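## Task

Lift the green post that is lying down, stand it on its end so that its entire base sits within the cyan circle, lower it onto the table there and let go. It only counts if the post stays upright on its own after the robot releases it.

## Robot and tools

Robot: two 6-joint arms, left_arm and right_arm, each with a parallel two-finger gripper. The names are labels only, not sides of any picture. Joint ranges: elbow -2.792 to 2.792 rad; every other joint -6.283 to 6.283 rad.

Scene frame (used for every printed pose): origin on the table surface midway between the arms, +x out across the table, +z up, left_arm on the +y side. Printed hand positions can be slightly wrong, more so when an arm reaches far.

Gripper frame: the fingers extend along the gripper's +z and close along its y. The reported end_effector_position is the spot between the pads when shut. Closed fingertips stick out about 33 mm past it, open ones about 9 mm. Closing pushes the tips roughly 24 mm further out, so keep that gap above the table.

execute_actions takes "actions": a list that is empty or holds one item. Empty = look only, returns the state. A wait item is {"steps": n}, n up to 300 steps of 1/30 s, counted from the previous result, so thinking time is part of it. An action item is {"rows": [...], "steps": k}, k at most 15 (default 15); each row drives one step and the final row repeats if rows run out. Optional "pictures": true/false. A refused call moves nothing.

A row is always 18 numbers in [-1, 1], both arms, even if one is idle: left_arm dx, dy, dz, rx, ry, rz, gripper position, force_limit, speed, then the same nine for right_arm. dx..rz are an offset, not a pose: each arm's target relative to that gripper's pose in the most recent result that showed it (before any such result in the scene, and in a reply's second and later calls, relative to where it is when the action begins). They are expressed in the gripper's own axes. Every row counts from that same base, not from the row before. Scale: 1.0 = 0.6 m for dx, dy, dz and 180 degrees for the rotation; rx, ry, rz form a single rotation vector. All zeros therefore means return to the base pose, not stay still. To hold an arm, send the offset back to where it should be in the first call, zeros afterwards.

Gripper numbers (absolute settings, not offsets): position +1 = fully open (140 mm), about -0.8 = pads touching, -1 = close until blocked. force_limit for parts up to 40 mm wide: -1 about 14 N, 0 about 60 N, +1 about 107 N. speed: -1 about 30 mm/s, 0 about 140, +1 about 250. Zeros are real commands, so repeat a gripper's previous three numbers to leave it unchanged. To grip, send -1 and confirm object_status = 2. object_status: 0 moving, 1 blocked while opening, 2 blocked while closing, 3 reached target or pads met (a thin part may still be held). While it reads 2, a new force_limit only applies with a changed position (e.g. -1 to -0.98). position_measured is in counts: 3 fully open, 230 pads together, not linear in mm.

Each step the commanded pose is clipped to within 70 mm and 16 degrees of the measured one; position wins over orientation when both cannot be met. After an action ends an arm only travels to its last clipped pose, so far targets take several actions; check the result and send the remainder.

move: "target" is one 18-number row in the same layout, scale and offset base as above; optional "speed" in m/s, 0.002 to 0.5 (default 0.25), turning capped at twice that in rad/s. Grippers go in straight lines, finishing together, 0.5 to 10 s, cut off at 10 s. Paths ignore obstacles and the other arm, may lag or overshoot. Finger numbers go out at the start. The result adds a "move:" line: done, off_target, moving, held or fault, plus limits (paced = pose clipped; held = some steps blocked, after which the arm may jump fast), and each gripper's distance from its target.

wait: "seconds" 0 to 10, nothing new sent; fingers still in motion keep moving.

zoom_image: "camera" (cam_head_left, cam_head_right, cam_high, cam_low, cam_left_wrist, cam_right_wrist) and "region" [x0, y0, x1, y1] in that image's pixels from the top-left, at most 504 x 504. Images: head, high and low cameras 672x504; wrist cameras 504x504 fisheye.

finished_scene: "scene" number (1 or 2); irreversible, grades the current scene and opens the next.

Result lines: state per arm (position in m, quaternion wxyz, velocities in m/s and rad/s); "pose unreachable" means the clearance check altered or blocked the named arm's command; HELD marks steps where a row was not fully sent; "Hand target" shows where each arm is currently being driven; joint torques are offset, scaled and noisy; MOTOR HOT warns of overheating from holding loads, followed by an OVER-TEMPERATURE FAULT that brakes the arm.

Avoid: any part leaving the table; dropping, slamming or shoving objects; arms colliding or pressing each other. Arms are stiff, so aiming even slightly past a firm contact can trigger a fault. A contact torque at the joint load limit (waist, shoulder 319; elbow 150; wrist joints 42.3 N m, held weight included) or an external force of 144 N stops that arm for 10 s and drops the rest of the call. Faster moves hit harder. Occasional tugs on held parts or pushes on loose ones may occur, so grip firmly and recheck. Release only once the post stands by itself.

Each tool is called in YAML: its name, and indented under it one key for each argument.

## Session

execute_actions:
  actions: []

Scene clock: 0.00 s of 3900.00 s.
left_arm: end_effector_position=(+0.6180, +0.6577, +0.3210) position_measured=3 object_status=3 end_effector_quat_wxyz=(-0.000, +1.000, -0.031, -0.002) end_effector_velocity=(-0.000, +0.001, +0.000) end_effector_angular_velocity=(+0.001, +0.000, -0.001) | right_arm: end_effector_position=(+0.1293, +0.1445, +0.3707) position_measured=3 object_status=3 end_effector_quat_wxyz=(-0.293, +0.391, +0.872, -0.018) end_effector_velocity=(-0.000, -0.000, +0.000) end_effector_angular_velocity=(-0.000, +0.000, +0.000)
Joint positions: left_arm=[-0.052  0.165  1.605  0.001  1.375  1.518] | right_arm=[1.174 0.175 1.608 0.597 1.459 0.272]
Joint velocities: left_arm=[ 0.001 -0.    -0.     0.001  0.     0.001] | right_arm=[-0.     0.    -0.    -0.     0.001  0.   ]
Joint torques (N m, as the joint torque sensors report them, + toward a larger angle): no reading
Hand target (left_arm): +0.618, +0.658, +0.321; -0.000, +1.000, -0.031, -0.002
Hand target (right_arm): +0.129, +0.144, +0.371; -0.293, +0.391, +0.872, -0.018

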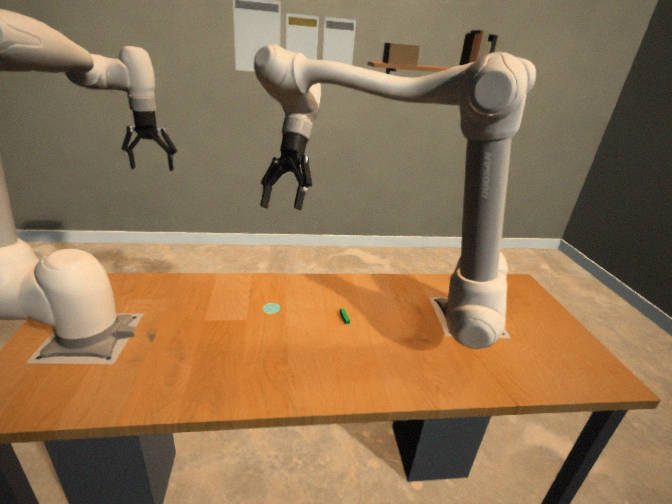

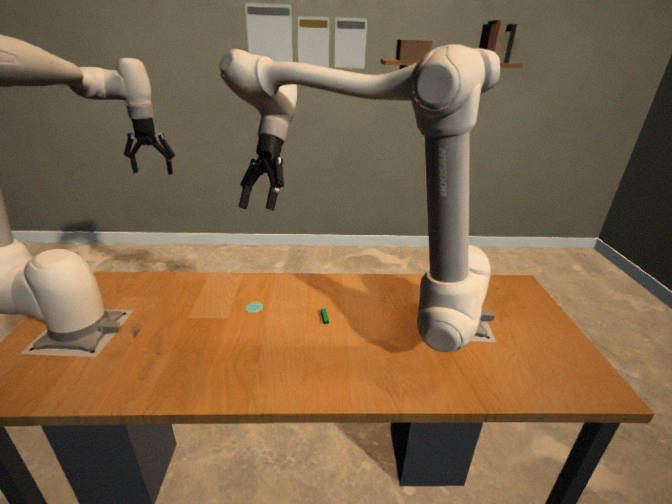

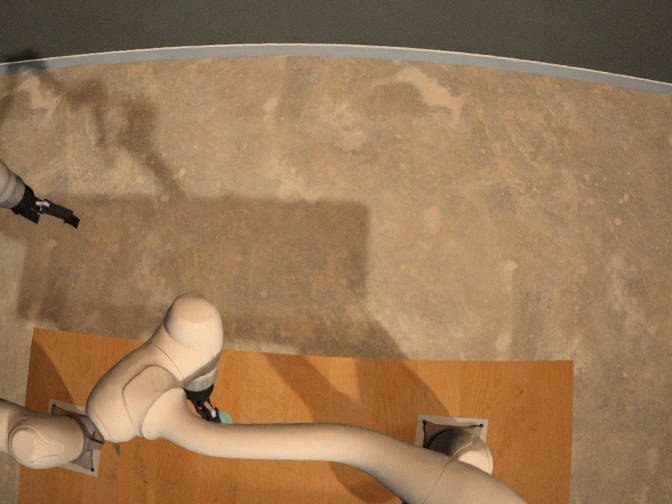

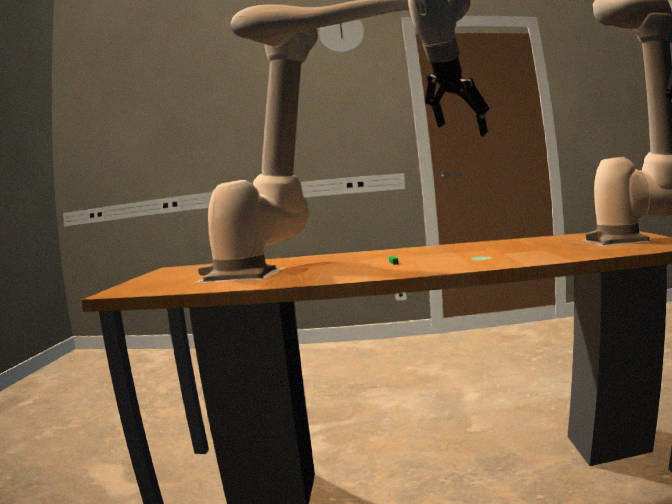

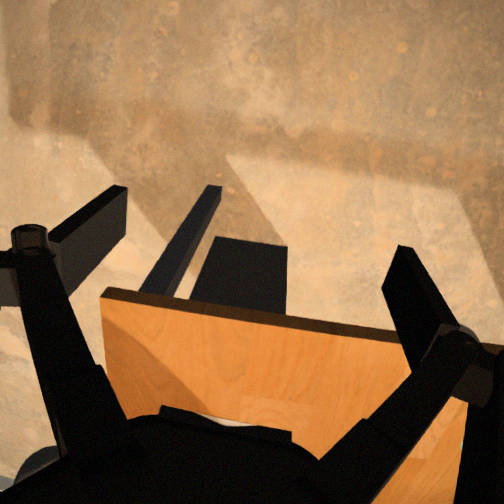

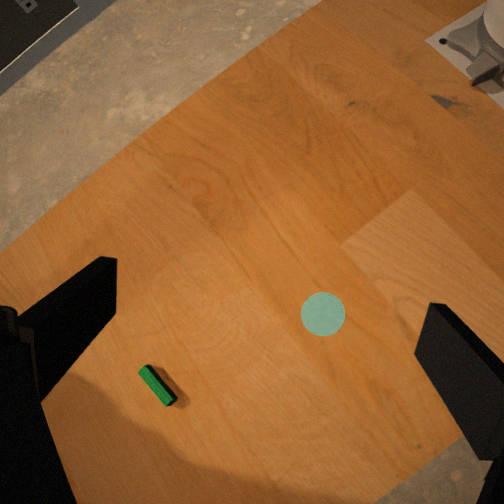

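move:
  target: [0,0,0,0,0,0,1,0,0,-0.435,-0.38,0.2,-0.012,-0.195,-0.26,0.2,0,0]
  speed: 0.4

Scene clock: 3.47 s of 3900.00 s.
left_arm: end_effector_position=(+0.6180, +0.6577, +0.3210) position_measured=3 object_status=3 end_effector_quat_wxyz=(-0.000, +1.000, -0.031, -0.002) end_effector_velocity=(-0.000, -0.000, +0.000) end_effector_angular_velocity=(+0.001, +0.000, -0.003) | right_arm: end_effector_position=(+0.0496, -0.1709, +0.2007) position_measured=104 object_status=3 end_effector_quat_wxyz=(-0.000, +0.000, +1.000, -0.000) end_effector_velocity=(+0.000, +0.000, +0.001) end_effector_angular_velocity=(+0.000, -0.000, +0.000)
Joint positions: left_arm=[-0.052  0.165  1.605  0.001  1.375  1.518] | right_arm=[ 1.511 -0.275  2.242  0.001  1.175 -0.135]
Joint velocities: left_arm=[-0.001 -0.     0.     0.001  0.     0.002] | right_arm=[ 0.    -0.    -0.001 -0.     0.001  0.   ]
Joint torques (N m, as the joint torque sensors report them, + toward a larger angle): left_arm=[  3.6  -57.26 -41.01   3.54   0.31  -0.24] | right_arm=[  1.59  -7.84 -40.43   4.51   0.26   0.36]
Hand target (left_arm): +0.618, +0.658, +0.321; -0.000, +1.000, -0.031, -0.002
Hand target (right_arm): +0.050, -0.171, +0.201; -0.000, +0.000, +1.000, -0.000
Off the commanded pose (left_arm): 0.000 m, 0 deg.
Off the commanded pose (right_arm): 0.001 m, 0 deg.
move: done

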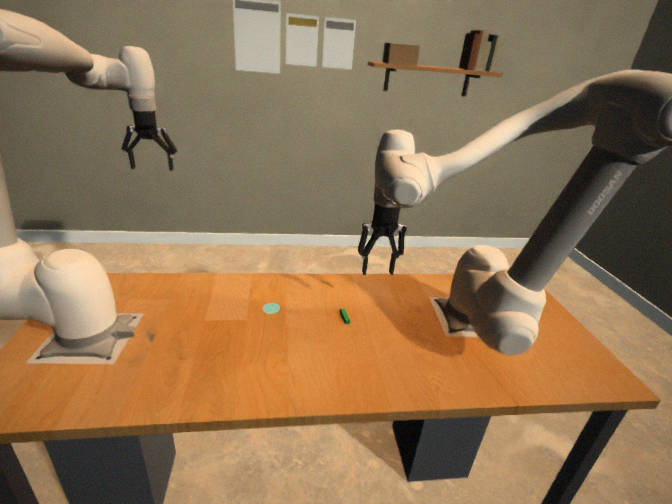

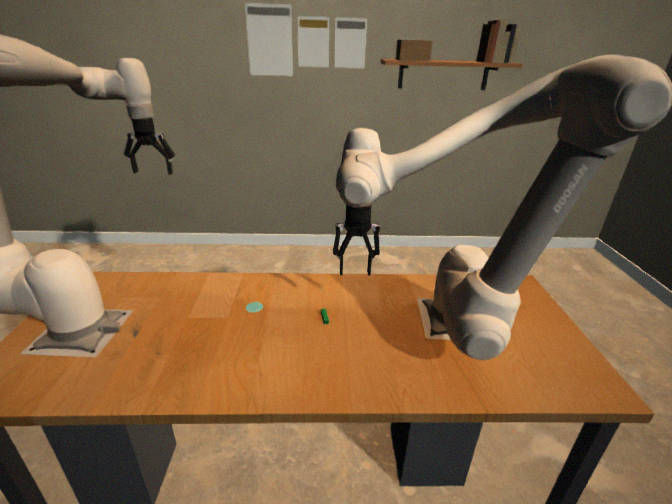

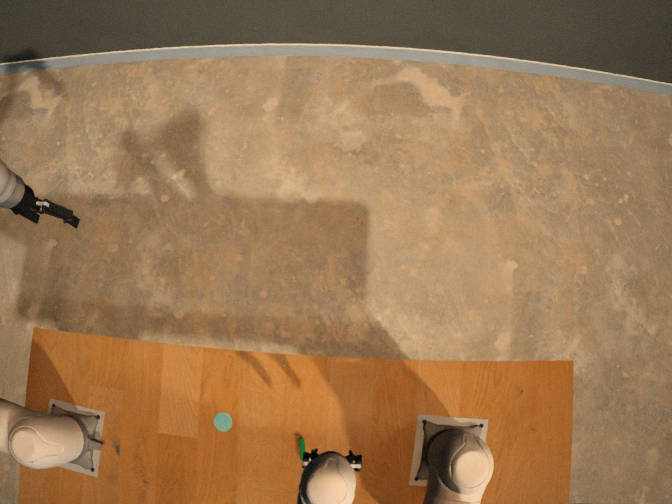

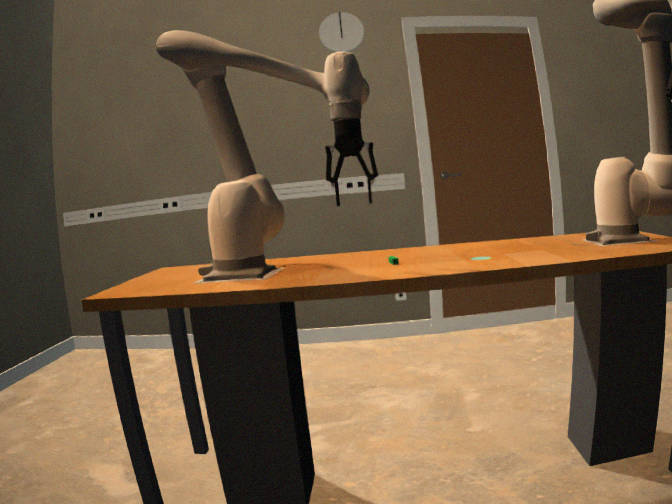

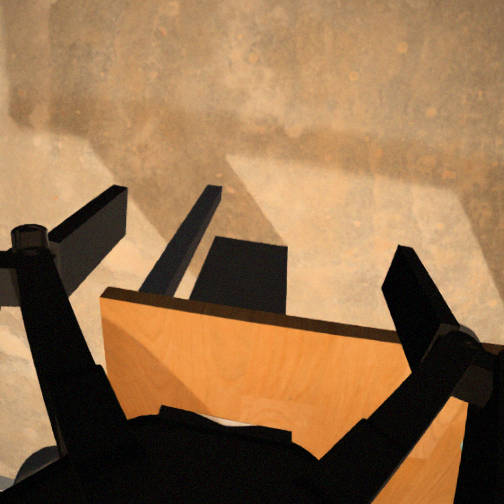

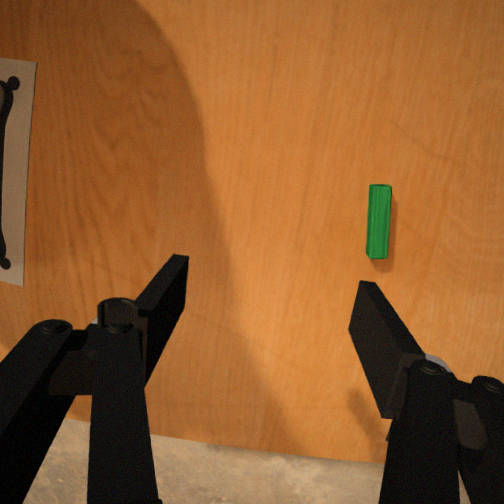

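move:
  target: [0,0,0,0,0,0,1,0,0,0.02,0.165,0.2,0,0,-0.035,-0.1,0,0]

Scene clock: 5.07 s of 3900.00 s.
left_arm: end_effector_position=(+0.6180, +0.6577, +0.3210) position_measured=3 object_status=3 end_effector_quat_wxyz=(-0.000, +1.000, -0.031, -0.002) end_effector_velocity=(-0.001, -0.001, +0.000) end_effector_angular_velocity=(+0.000, +0.001, -0.001) | right_arm: end_effector_position=(+0.0378, -0.0721, +0.0808) position_measured=141 object_status=3 end_effector_quat_wxyz=(-0.000, -0.054, +0.999, -0.000) end_effector_velocity=(-0.000, -0.001, -0.001) end_effector_angular_velocity=(-0.003, +0.000, +0.000)
Joint positions: left_arm=[-0.052  0.165  1.605  0.001  1.375  1.518] | right_arm=[ 1.567  0.029  2.239  0.001  0.874 -0.189]
Joint velocities: left_arm=[-0.002 -0.     0.     0.     0.001 -0.   ] | right_arm=[ 0.     0.001  0.001  0.     0.001 -0.   ]
Joint torques (N m, as the joint torque sensors report them, + toward a larger angle): left_arm=[  4.79 -57.55 -39.11   3.63   0.07  -0.12] | right_arm=[  2.67 -36.96 -33.93   3.88   0.32   0.27]
Hand target (left_arm): +0.618, +0.658, +0.321; -0.000, +1.000, -0.031, -0.002
Hand target (right_arm): +0.038, -0.072, +0.081; -0.000, -0.054, +0.999, -0.000
Off the commanded pose (left_arm): 0.000 m, 0 deg.
Off the commanded pose (right_arm): 0.000 m, 0 deg.
move: done

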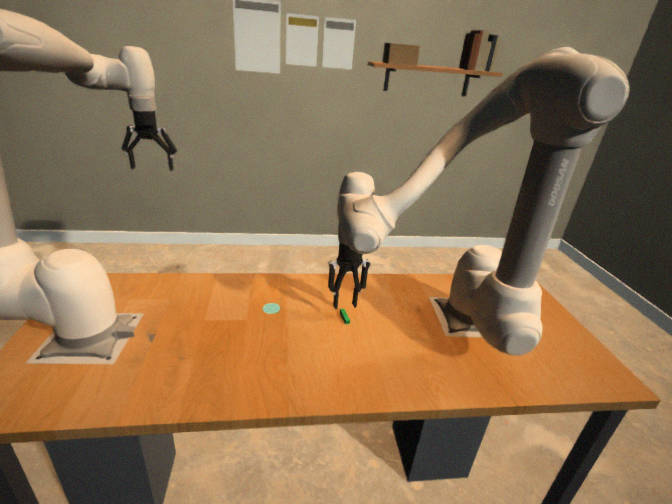

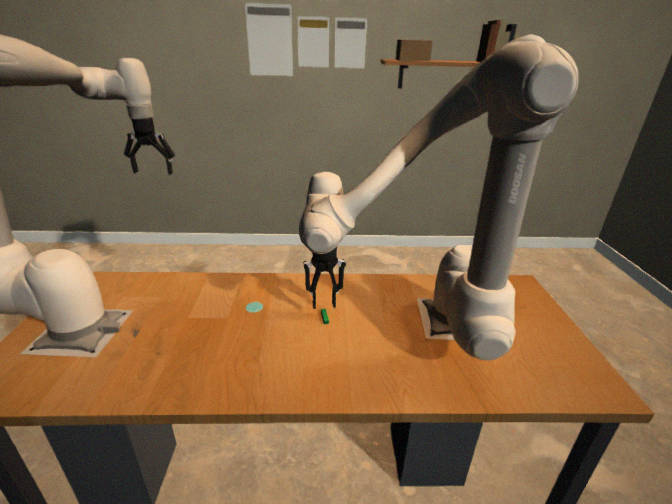

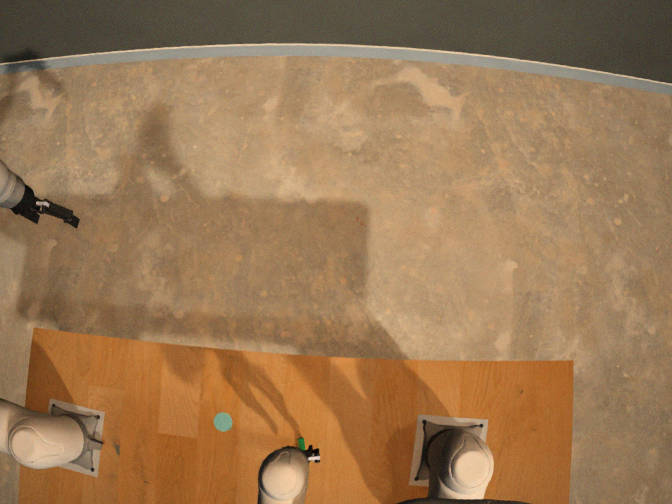

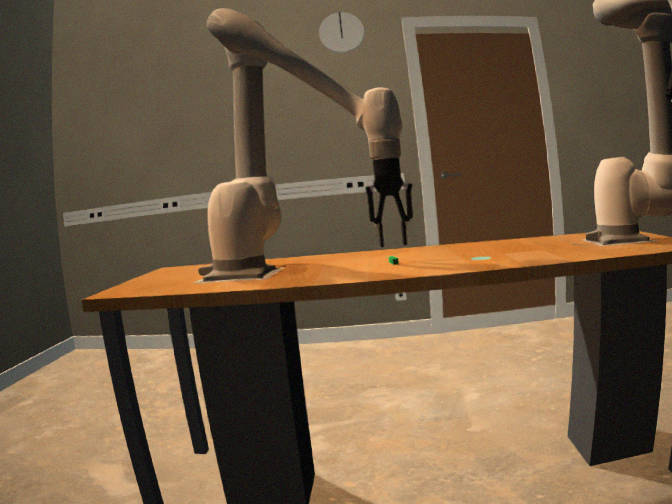

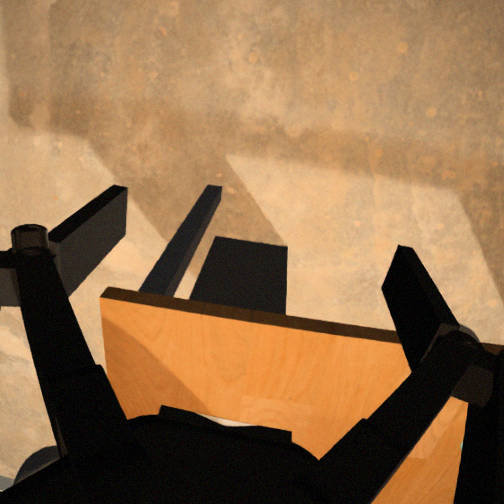

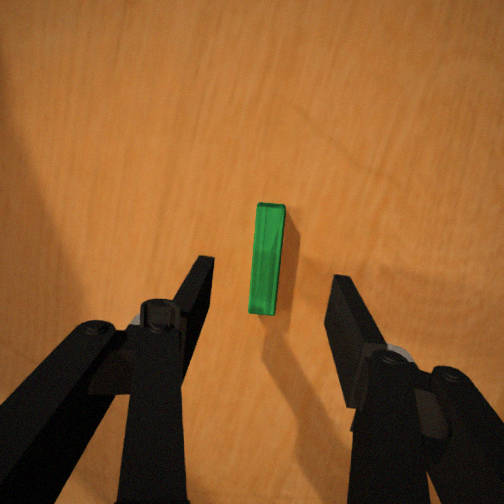

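move:
  target: [0,0,0,0,0,0,1,0,0,0.05,-0.007,0.055,-0.0065,-0.25,-0.016,-0.3,0,0]
  speed: 0.3

zoom_image:
  camera: "cam_low"
  region: [330,190,470,290]

Scene clock: 7.43 s of 3900.00 s.
left_arm: end_effector_position=(+0.6180, +0.6577, +0.3210) position_measured=3 object_status=3 end_effector_quat_wxyz=(-0.000, +1.000, -0.031, -0.002) end_effector_velocity=(+0.001, +0.001, -0.000) end_effector_angular_velocity=(+0.001, -0.001, -0.001) | right_arm: end_effector_position=(+0.0089, -0.0797, +0.0479) position_measured=167 object_status=3 end_effector_quat_wxyz=(+0.381, -0.075, +0.921, +0.030) end_effector_velocity=(-0.000, +0.000, -0.000) end_effector_angular_velocity=(-0.000, -0.001, +0.000)
Joint positions: left_arm=[-0.052  0.165  1.605  0.001  1.375  1.518] | right_arm=[ 2.148  0.276  2.28  -0.848  1.094  0.943]
Joint velocities: left_arm=[ 0.001  0.001  0.     0.001 -0.001  0.002] | right_arm=[ 0.     0.001 -0.001 -0.     0.     0.   ]
Joint torques (N m, as the joint torque sensors report them, + toward a larger angle): left_arm=[  3.53 -54.75 -40.3    3.16  -0.1    0.26] | right_arm=[  1.62 -46.21 -21.35   1.17   1.58   0.52]
Hand target (left_arm): +0.618, +0.658, +0.321; -0.000, +1.000, -0.031, -0.002
Hand target (right_arm): +0.009, -0.080, +0.048; +0.381, -0.075, +0.921, +0.030
Off the commanded pose (left_arm): 0.000 m, 0 deg.
Off the commanded pose (right_arm): 0.001 m, 0 deg.
move: done

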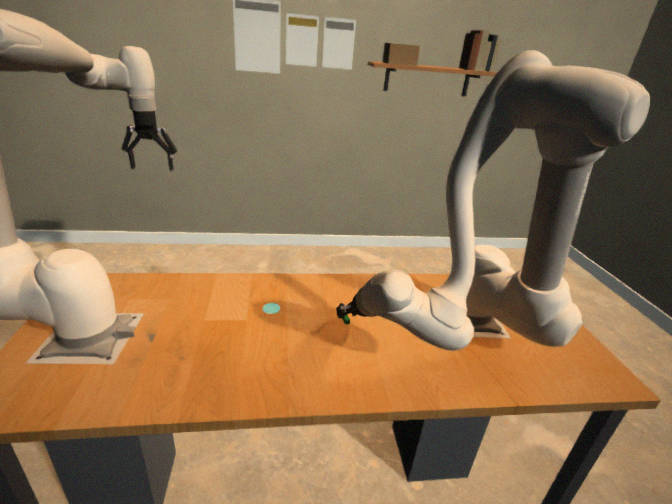

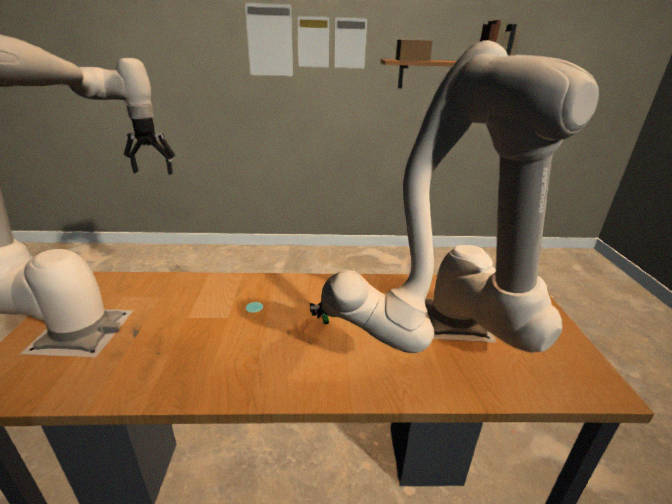

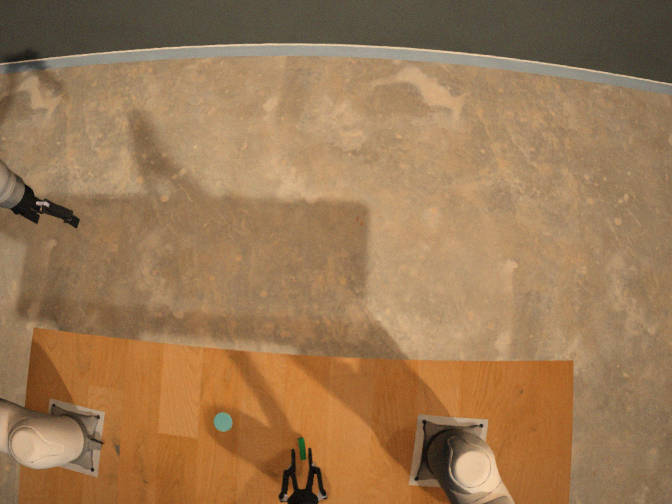

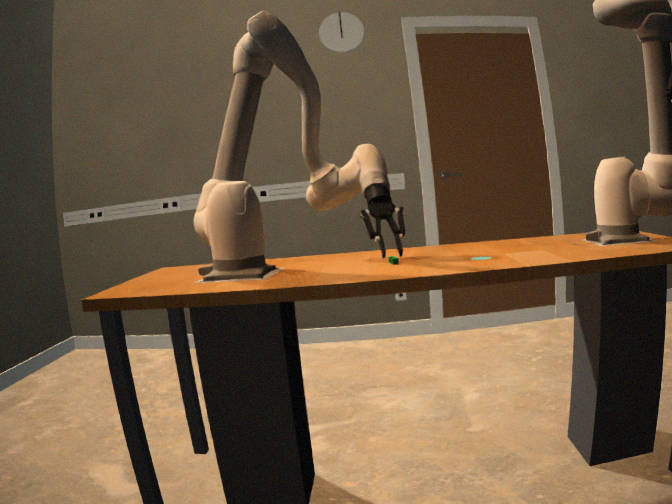

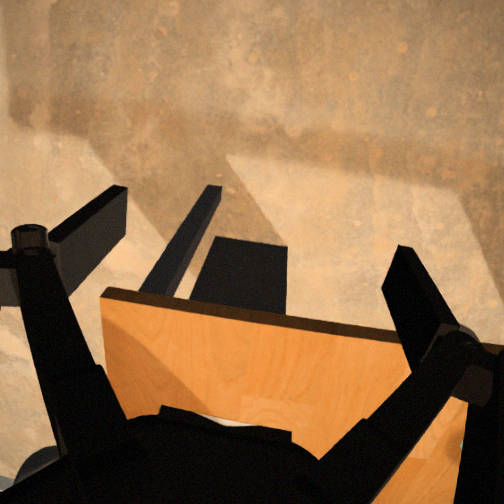

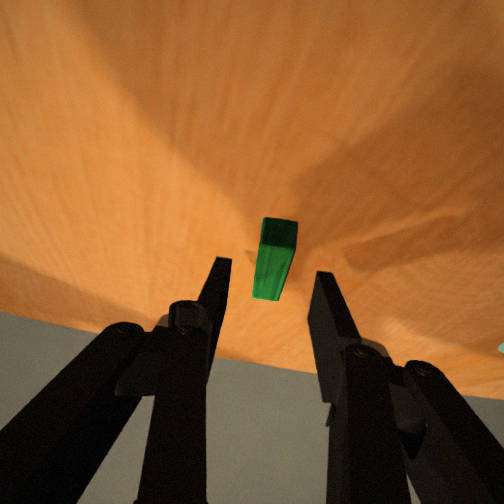

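Region (330, 190, 470, 290) of cam_low's 672x504 image, scaled by 3.600, with more detail than that image has; it fills the top 360 rows of this view, and the rest is white.

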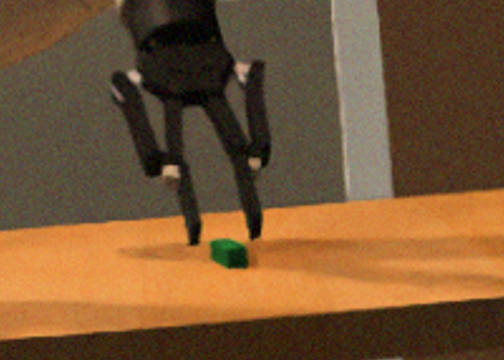

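Down 15 mm (local x and z both point down).

move:
  target: [0,0,0,0,0,0,1,0,0,0.018,0,0.018,0,0,0,-0.45,0,0]
  speed: 0.03

zoom_image:
  camera: "cam_low"
  region: [360,225,430,275]

zoom_image:
  camera: "cam_high"
  region: [200,400,340,500]

Scene clock: 8.63 s of 3900.00 s.
left_arm: end_effector_position=(+0.6180, +0.6577, +0.3210) position_measured=3 object_status=3 end_effector_quat_wxyz=(-0.000, +1.000, -0.031, -0.002) end_effector_velocity=(+0.000, -0.000, -0.000) end_effector_angular_velocity=(-0.001, -0.000, -0.000) | right_arm: end_effector_position=(+0.0089, -0.0797, +0.0327) position_measured=186 object_status=3 end_effector_quat_wxyz=(+0.381, -0.075, +0.921, +0.030) end_effector_velocity=(+0.000, -0.000, +0.000) end_effector_angular_velocity=(-0.000, -0.001, -0.001)
Joint positions: left_arm=[-0.052  0.165  1.605  0.001  1.375  1.518] | right_arm=[ 2.148  0.303  2.287 -0.861  1.071  0.973]
Joint velocities: left_arm=[-0.     0.     0.    -0.001 -0.001  0.   ] | right_arm=[-0.     0.    -0.    -0.     0.001  0.   ]
Joint torques (N m, as the joint torque sensors report them, + toward a larger angle): left_arm=[  7.12 -53.91 -40.42   3.16   0.09   0.32] | right_arm=[ -0.02 -46.43 -18.85   1.34  -0.11   0.09]
Hand target (left_arm): +0.618, +0.658, +0.321; -0.000, +1.000, -0.031, -0.002
Hand target (right_arm): +0.009, -0.080, +0.033; +0.381, -0.075, +0.921, +0.030
Off the commanded pose (left_arm): 0.000 m, 0 deg.
Off the commanded pose (right_arm): 0.000 m, 0 deg.
move: done

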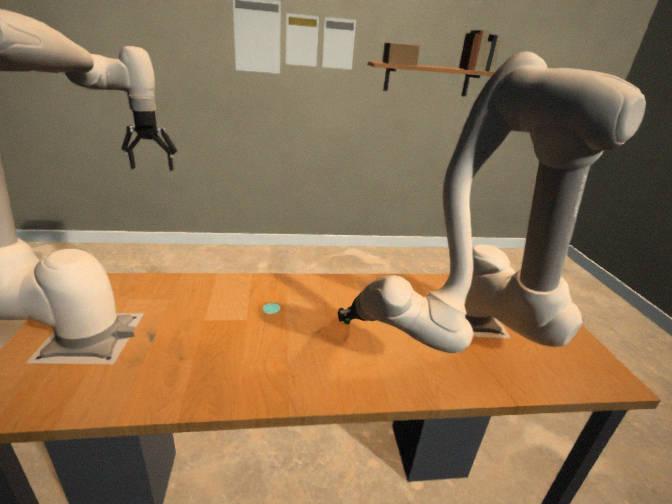

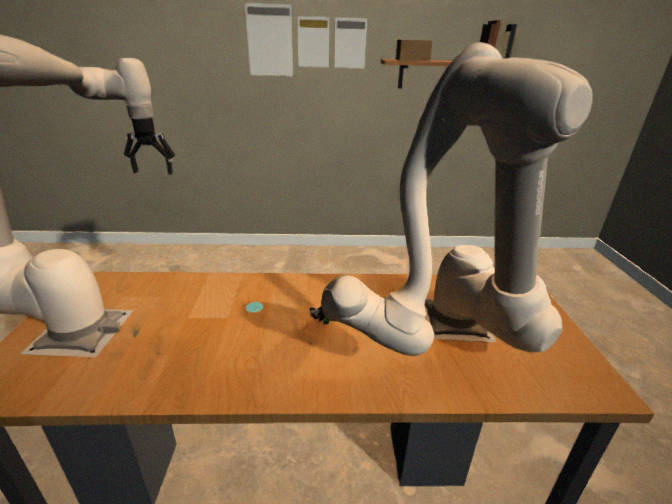

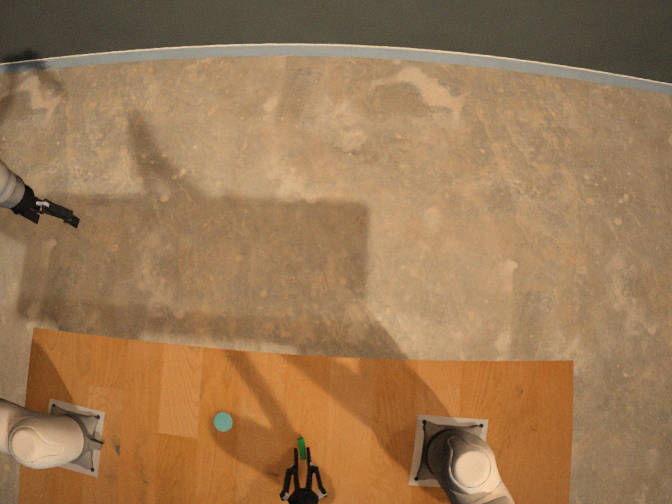

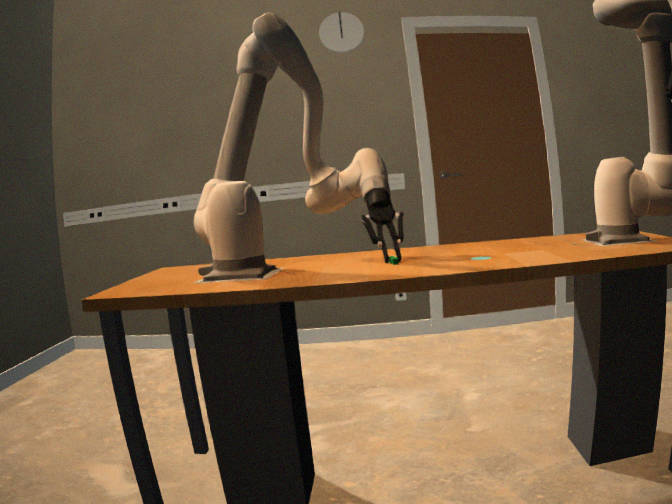

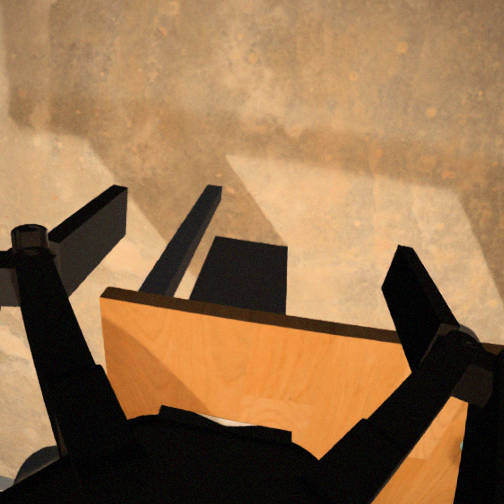

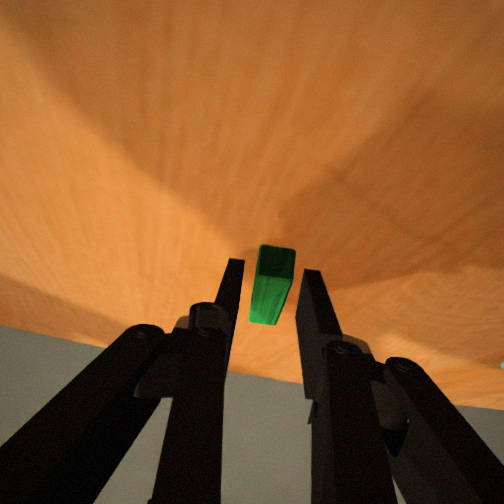

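Region (360, 225, 430, 275) of cam_low's 672x504 image, scaled by 7.200, with more detail than that image has; it fills the top 360 rows of this view, and the rest is white.

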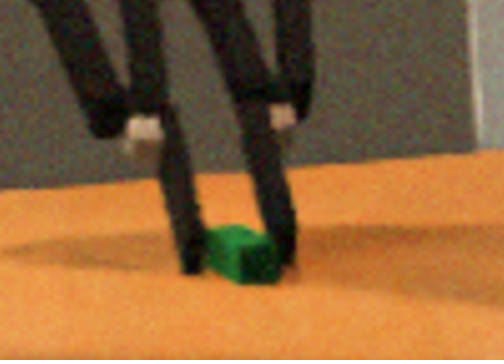

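Region (200, 400, 340, 500) of cam_high's 672x504 image, scaled by 3.600, with more detail than that image has; it fills the top 360 rows of this view, and the rest is white.

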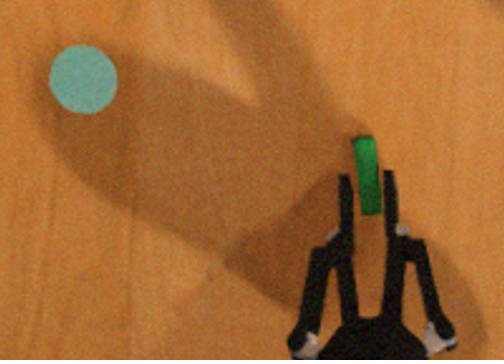

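move:
  target: [0,0,0,0,0,0,1,0,0,-0.0025,0.002,-0.0025,0,0,0,-1,0.2,-0.7]
  speed: 0.03

move:
  target: [0,0,0,0,0,0,1,0,0,-0.07,0,-0.07,0,0,0,-1,0.2,-0.7]
  speed: 0.15

Scene clock: 10.17 s of 3900.00 s.
left_arm: end_effector_position=(+0.6180, +0.6577, +0.3210) position_measured=3 object_status=3 end_effector_quat_wxyz=(-0.000, +1.000, -0.031, -0.002) end_effector_velocity=(-0.001, +0.000, +0.000) end_effector_angular_velocity=(+0.000, +0.001, +0.000) | right_arm: end_effector_position=(+0.0087, -0.0785, +0.0348) position_measured=211 object_status=2 end_effector_quat_wxyz=(+0.381, -0.075, +0.921, +0.030) end_effector_velocity=(+0.000, +0.000, +0.000) end_effector_angular_velocity=(+0.000, -0.001, -0.000)
Joint positions: left_arm=[-0.052  0.165  1.605  0.001  1.375  1.518] | right_arm=[ 2.148  0.301  2.284 -0.86   1.075  0.968]
Joint velocities: left_arm=[ 0.    -0.     0.     0.     0.002 -0.   ] | right_arm=[ 0.    -0.    -0.     0.     0.001 -0.   ]
Joint torques (N m, as the joint torque sensors report them, + toward a larger angle): left_arm=[  4.77 -54.72 -40.     3.33   0.03  -0.02] | right_arm=[  0.92 -50.08 -20.52   1.16   1.82   0.18]
Hand target (left_arm): +0.618, +0.658, +0.321; -0.000, +1.000, -0.031, -0.002
Hand target (right_arm): +0.009, -0.078, +0.035; +0.381, -0.075, +0.921, +0.030
Off the commanded pose (left_arm): 0.000 m, 0 deg.
Off the commanded pose (right_arm): 0.000 m, 0 deg.
move: done

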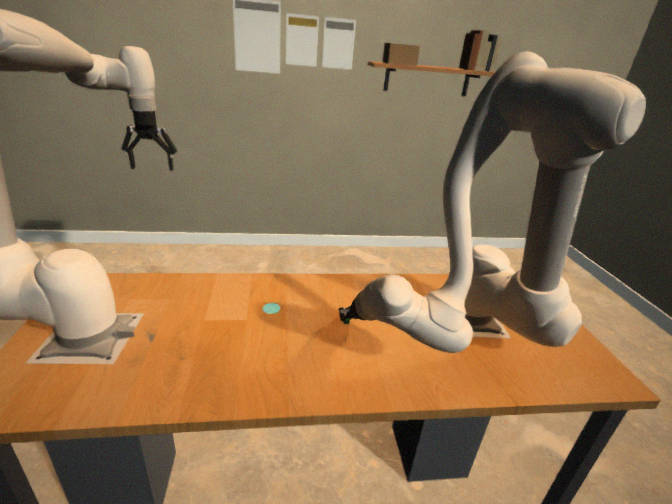

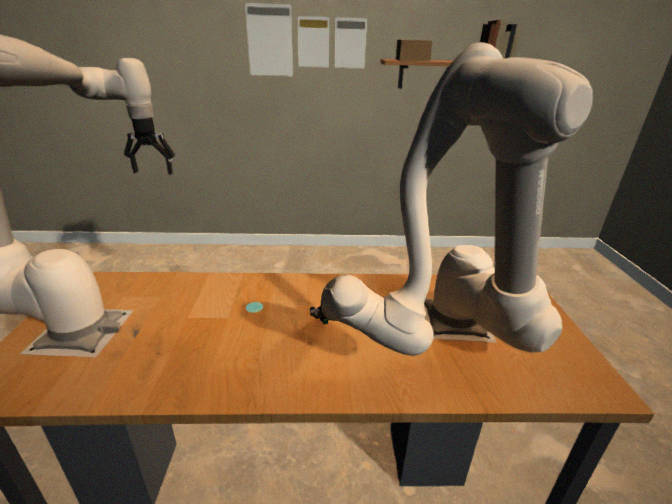

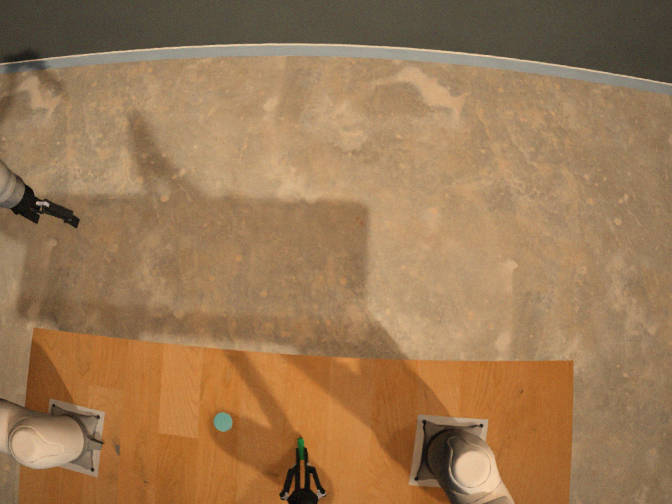

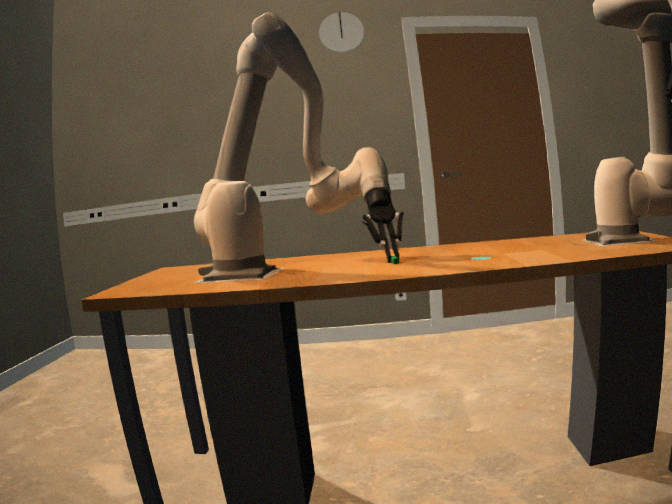

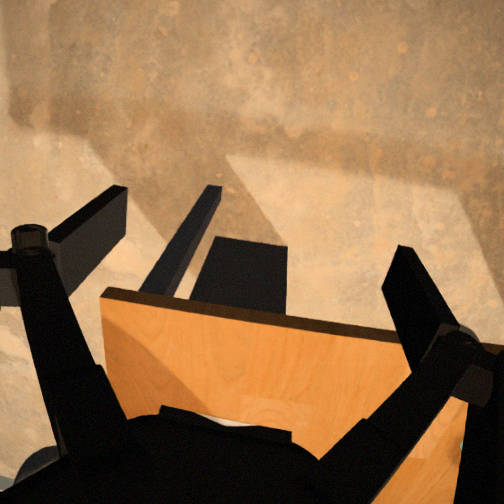

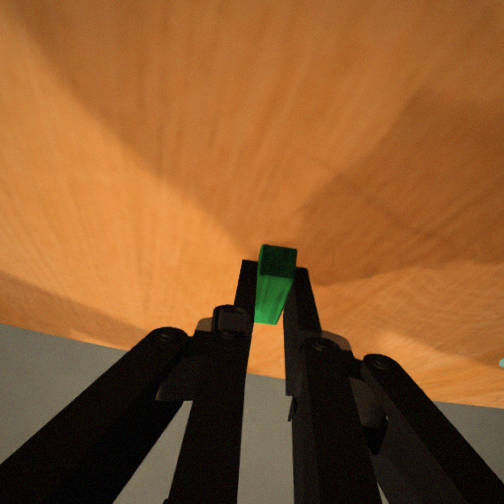

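Scene clock: 10.93 s of 3900.00 s.
left_arm: end_effector_position=(+0.6180, +0.6577, +0.3210) position_measured=3 object_status=3 end_effector_quat_wxyz=(-0.000, +1.000, -0.031, -0.002) end_effector_velocity=(-0.000, +0.000, +0.000) end_effector_angular_velocity=(-0.000, +0.001, +0.002) | right_arm: end_effector_position=(+0.0087, -0.0785, +0.0941) position_measured=211 object_status=2 end_effector_quat_wxyz=(+0.381, -0.075, +0.921, +0.030) end_effector_velocity=(+0.000, -0.001, +0.000) end_effector_angular_velocity=(-0.001, -0.001, -0.000)
Joint positions: left_arm=[-0.052  0.165  1.605  0.001  1.375  1.518] | right_arm=[ 2.147  0.199  2.251 -0.811  1.165  0.857]
Joint velocities: left_arm=[ 0.001 -0.001  0.    -0.     0.001 -0.001] | right_arm=[ 0.    -0.001  0.001  0.     0.001 -0.   ]
Joint torques (N m, as the joint torque sensors report them, + toward a larger angle): left_arm=[  6.45 -58.47 -40.28   3.74   0.13  -0.05] | right_arm=[  1.21 -46.43 -25.02   1.41   1.72   0.14]
Hand target (left_arm): +0.618, +0.658, +0.321; -0.000, +1.000, -0.031, -0.002
Hand target (right_arm): +0.009, -0.078, +0.094; +0.381, -0.075, +0.921, +0.030
Off the commanded pose (left_arm): 0.000 m, 0 deg.
Off the commanded pose (right_arm): 0.000 m, 0 deg.
move: done

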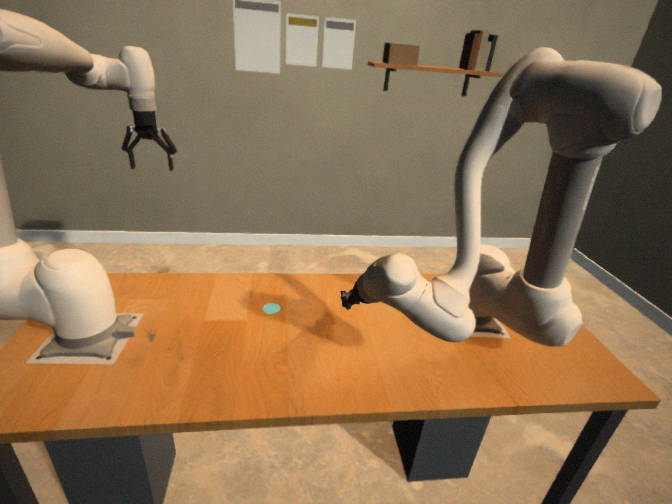

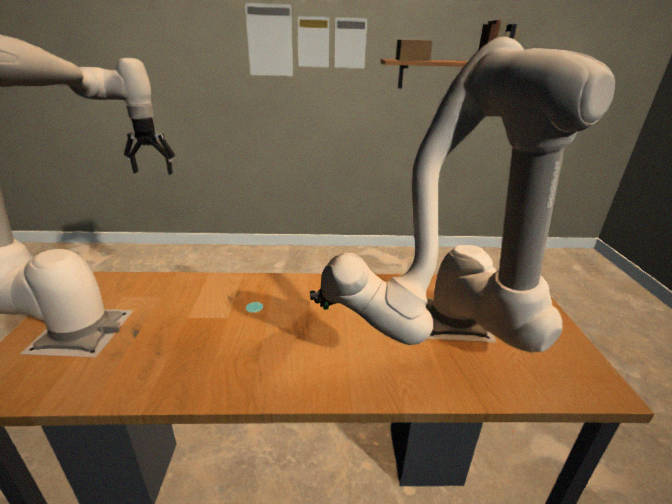

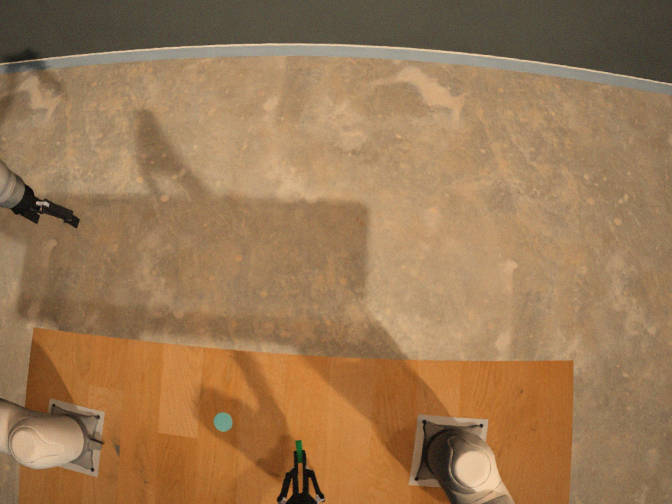

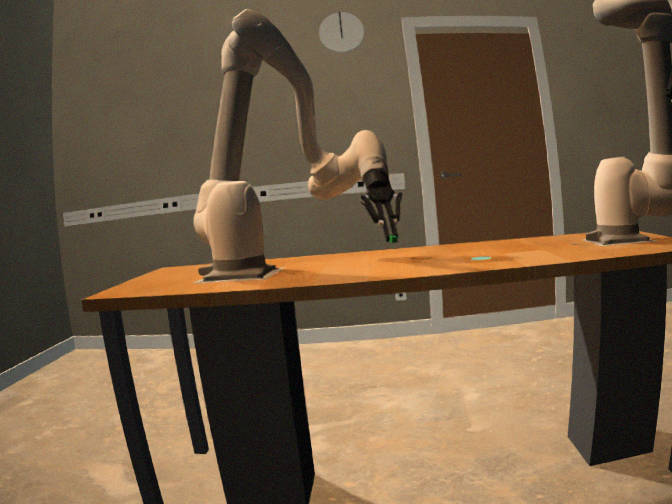

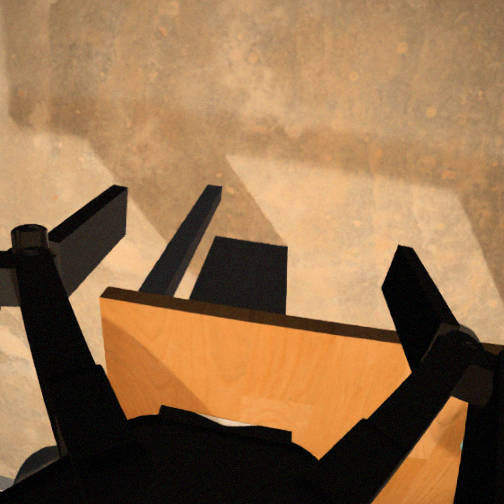

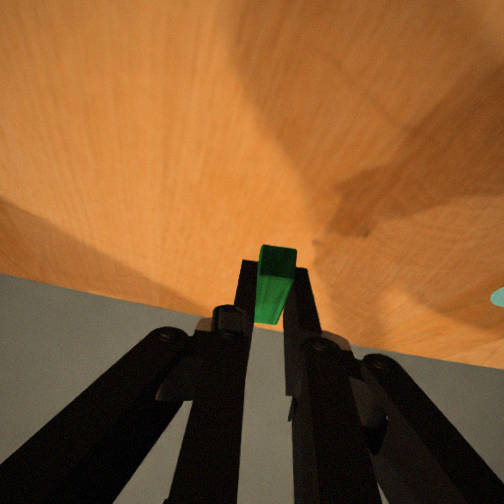

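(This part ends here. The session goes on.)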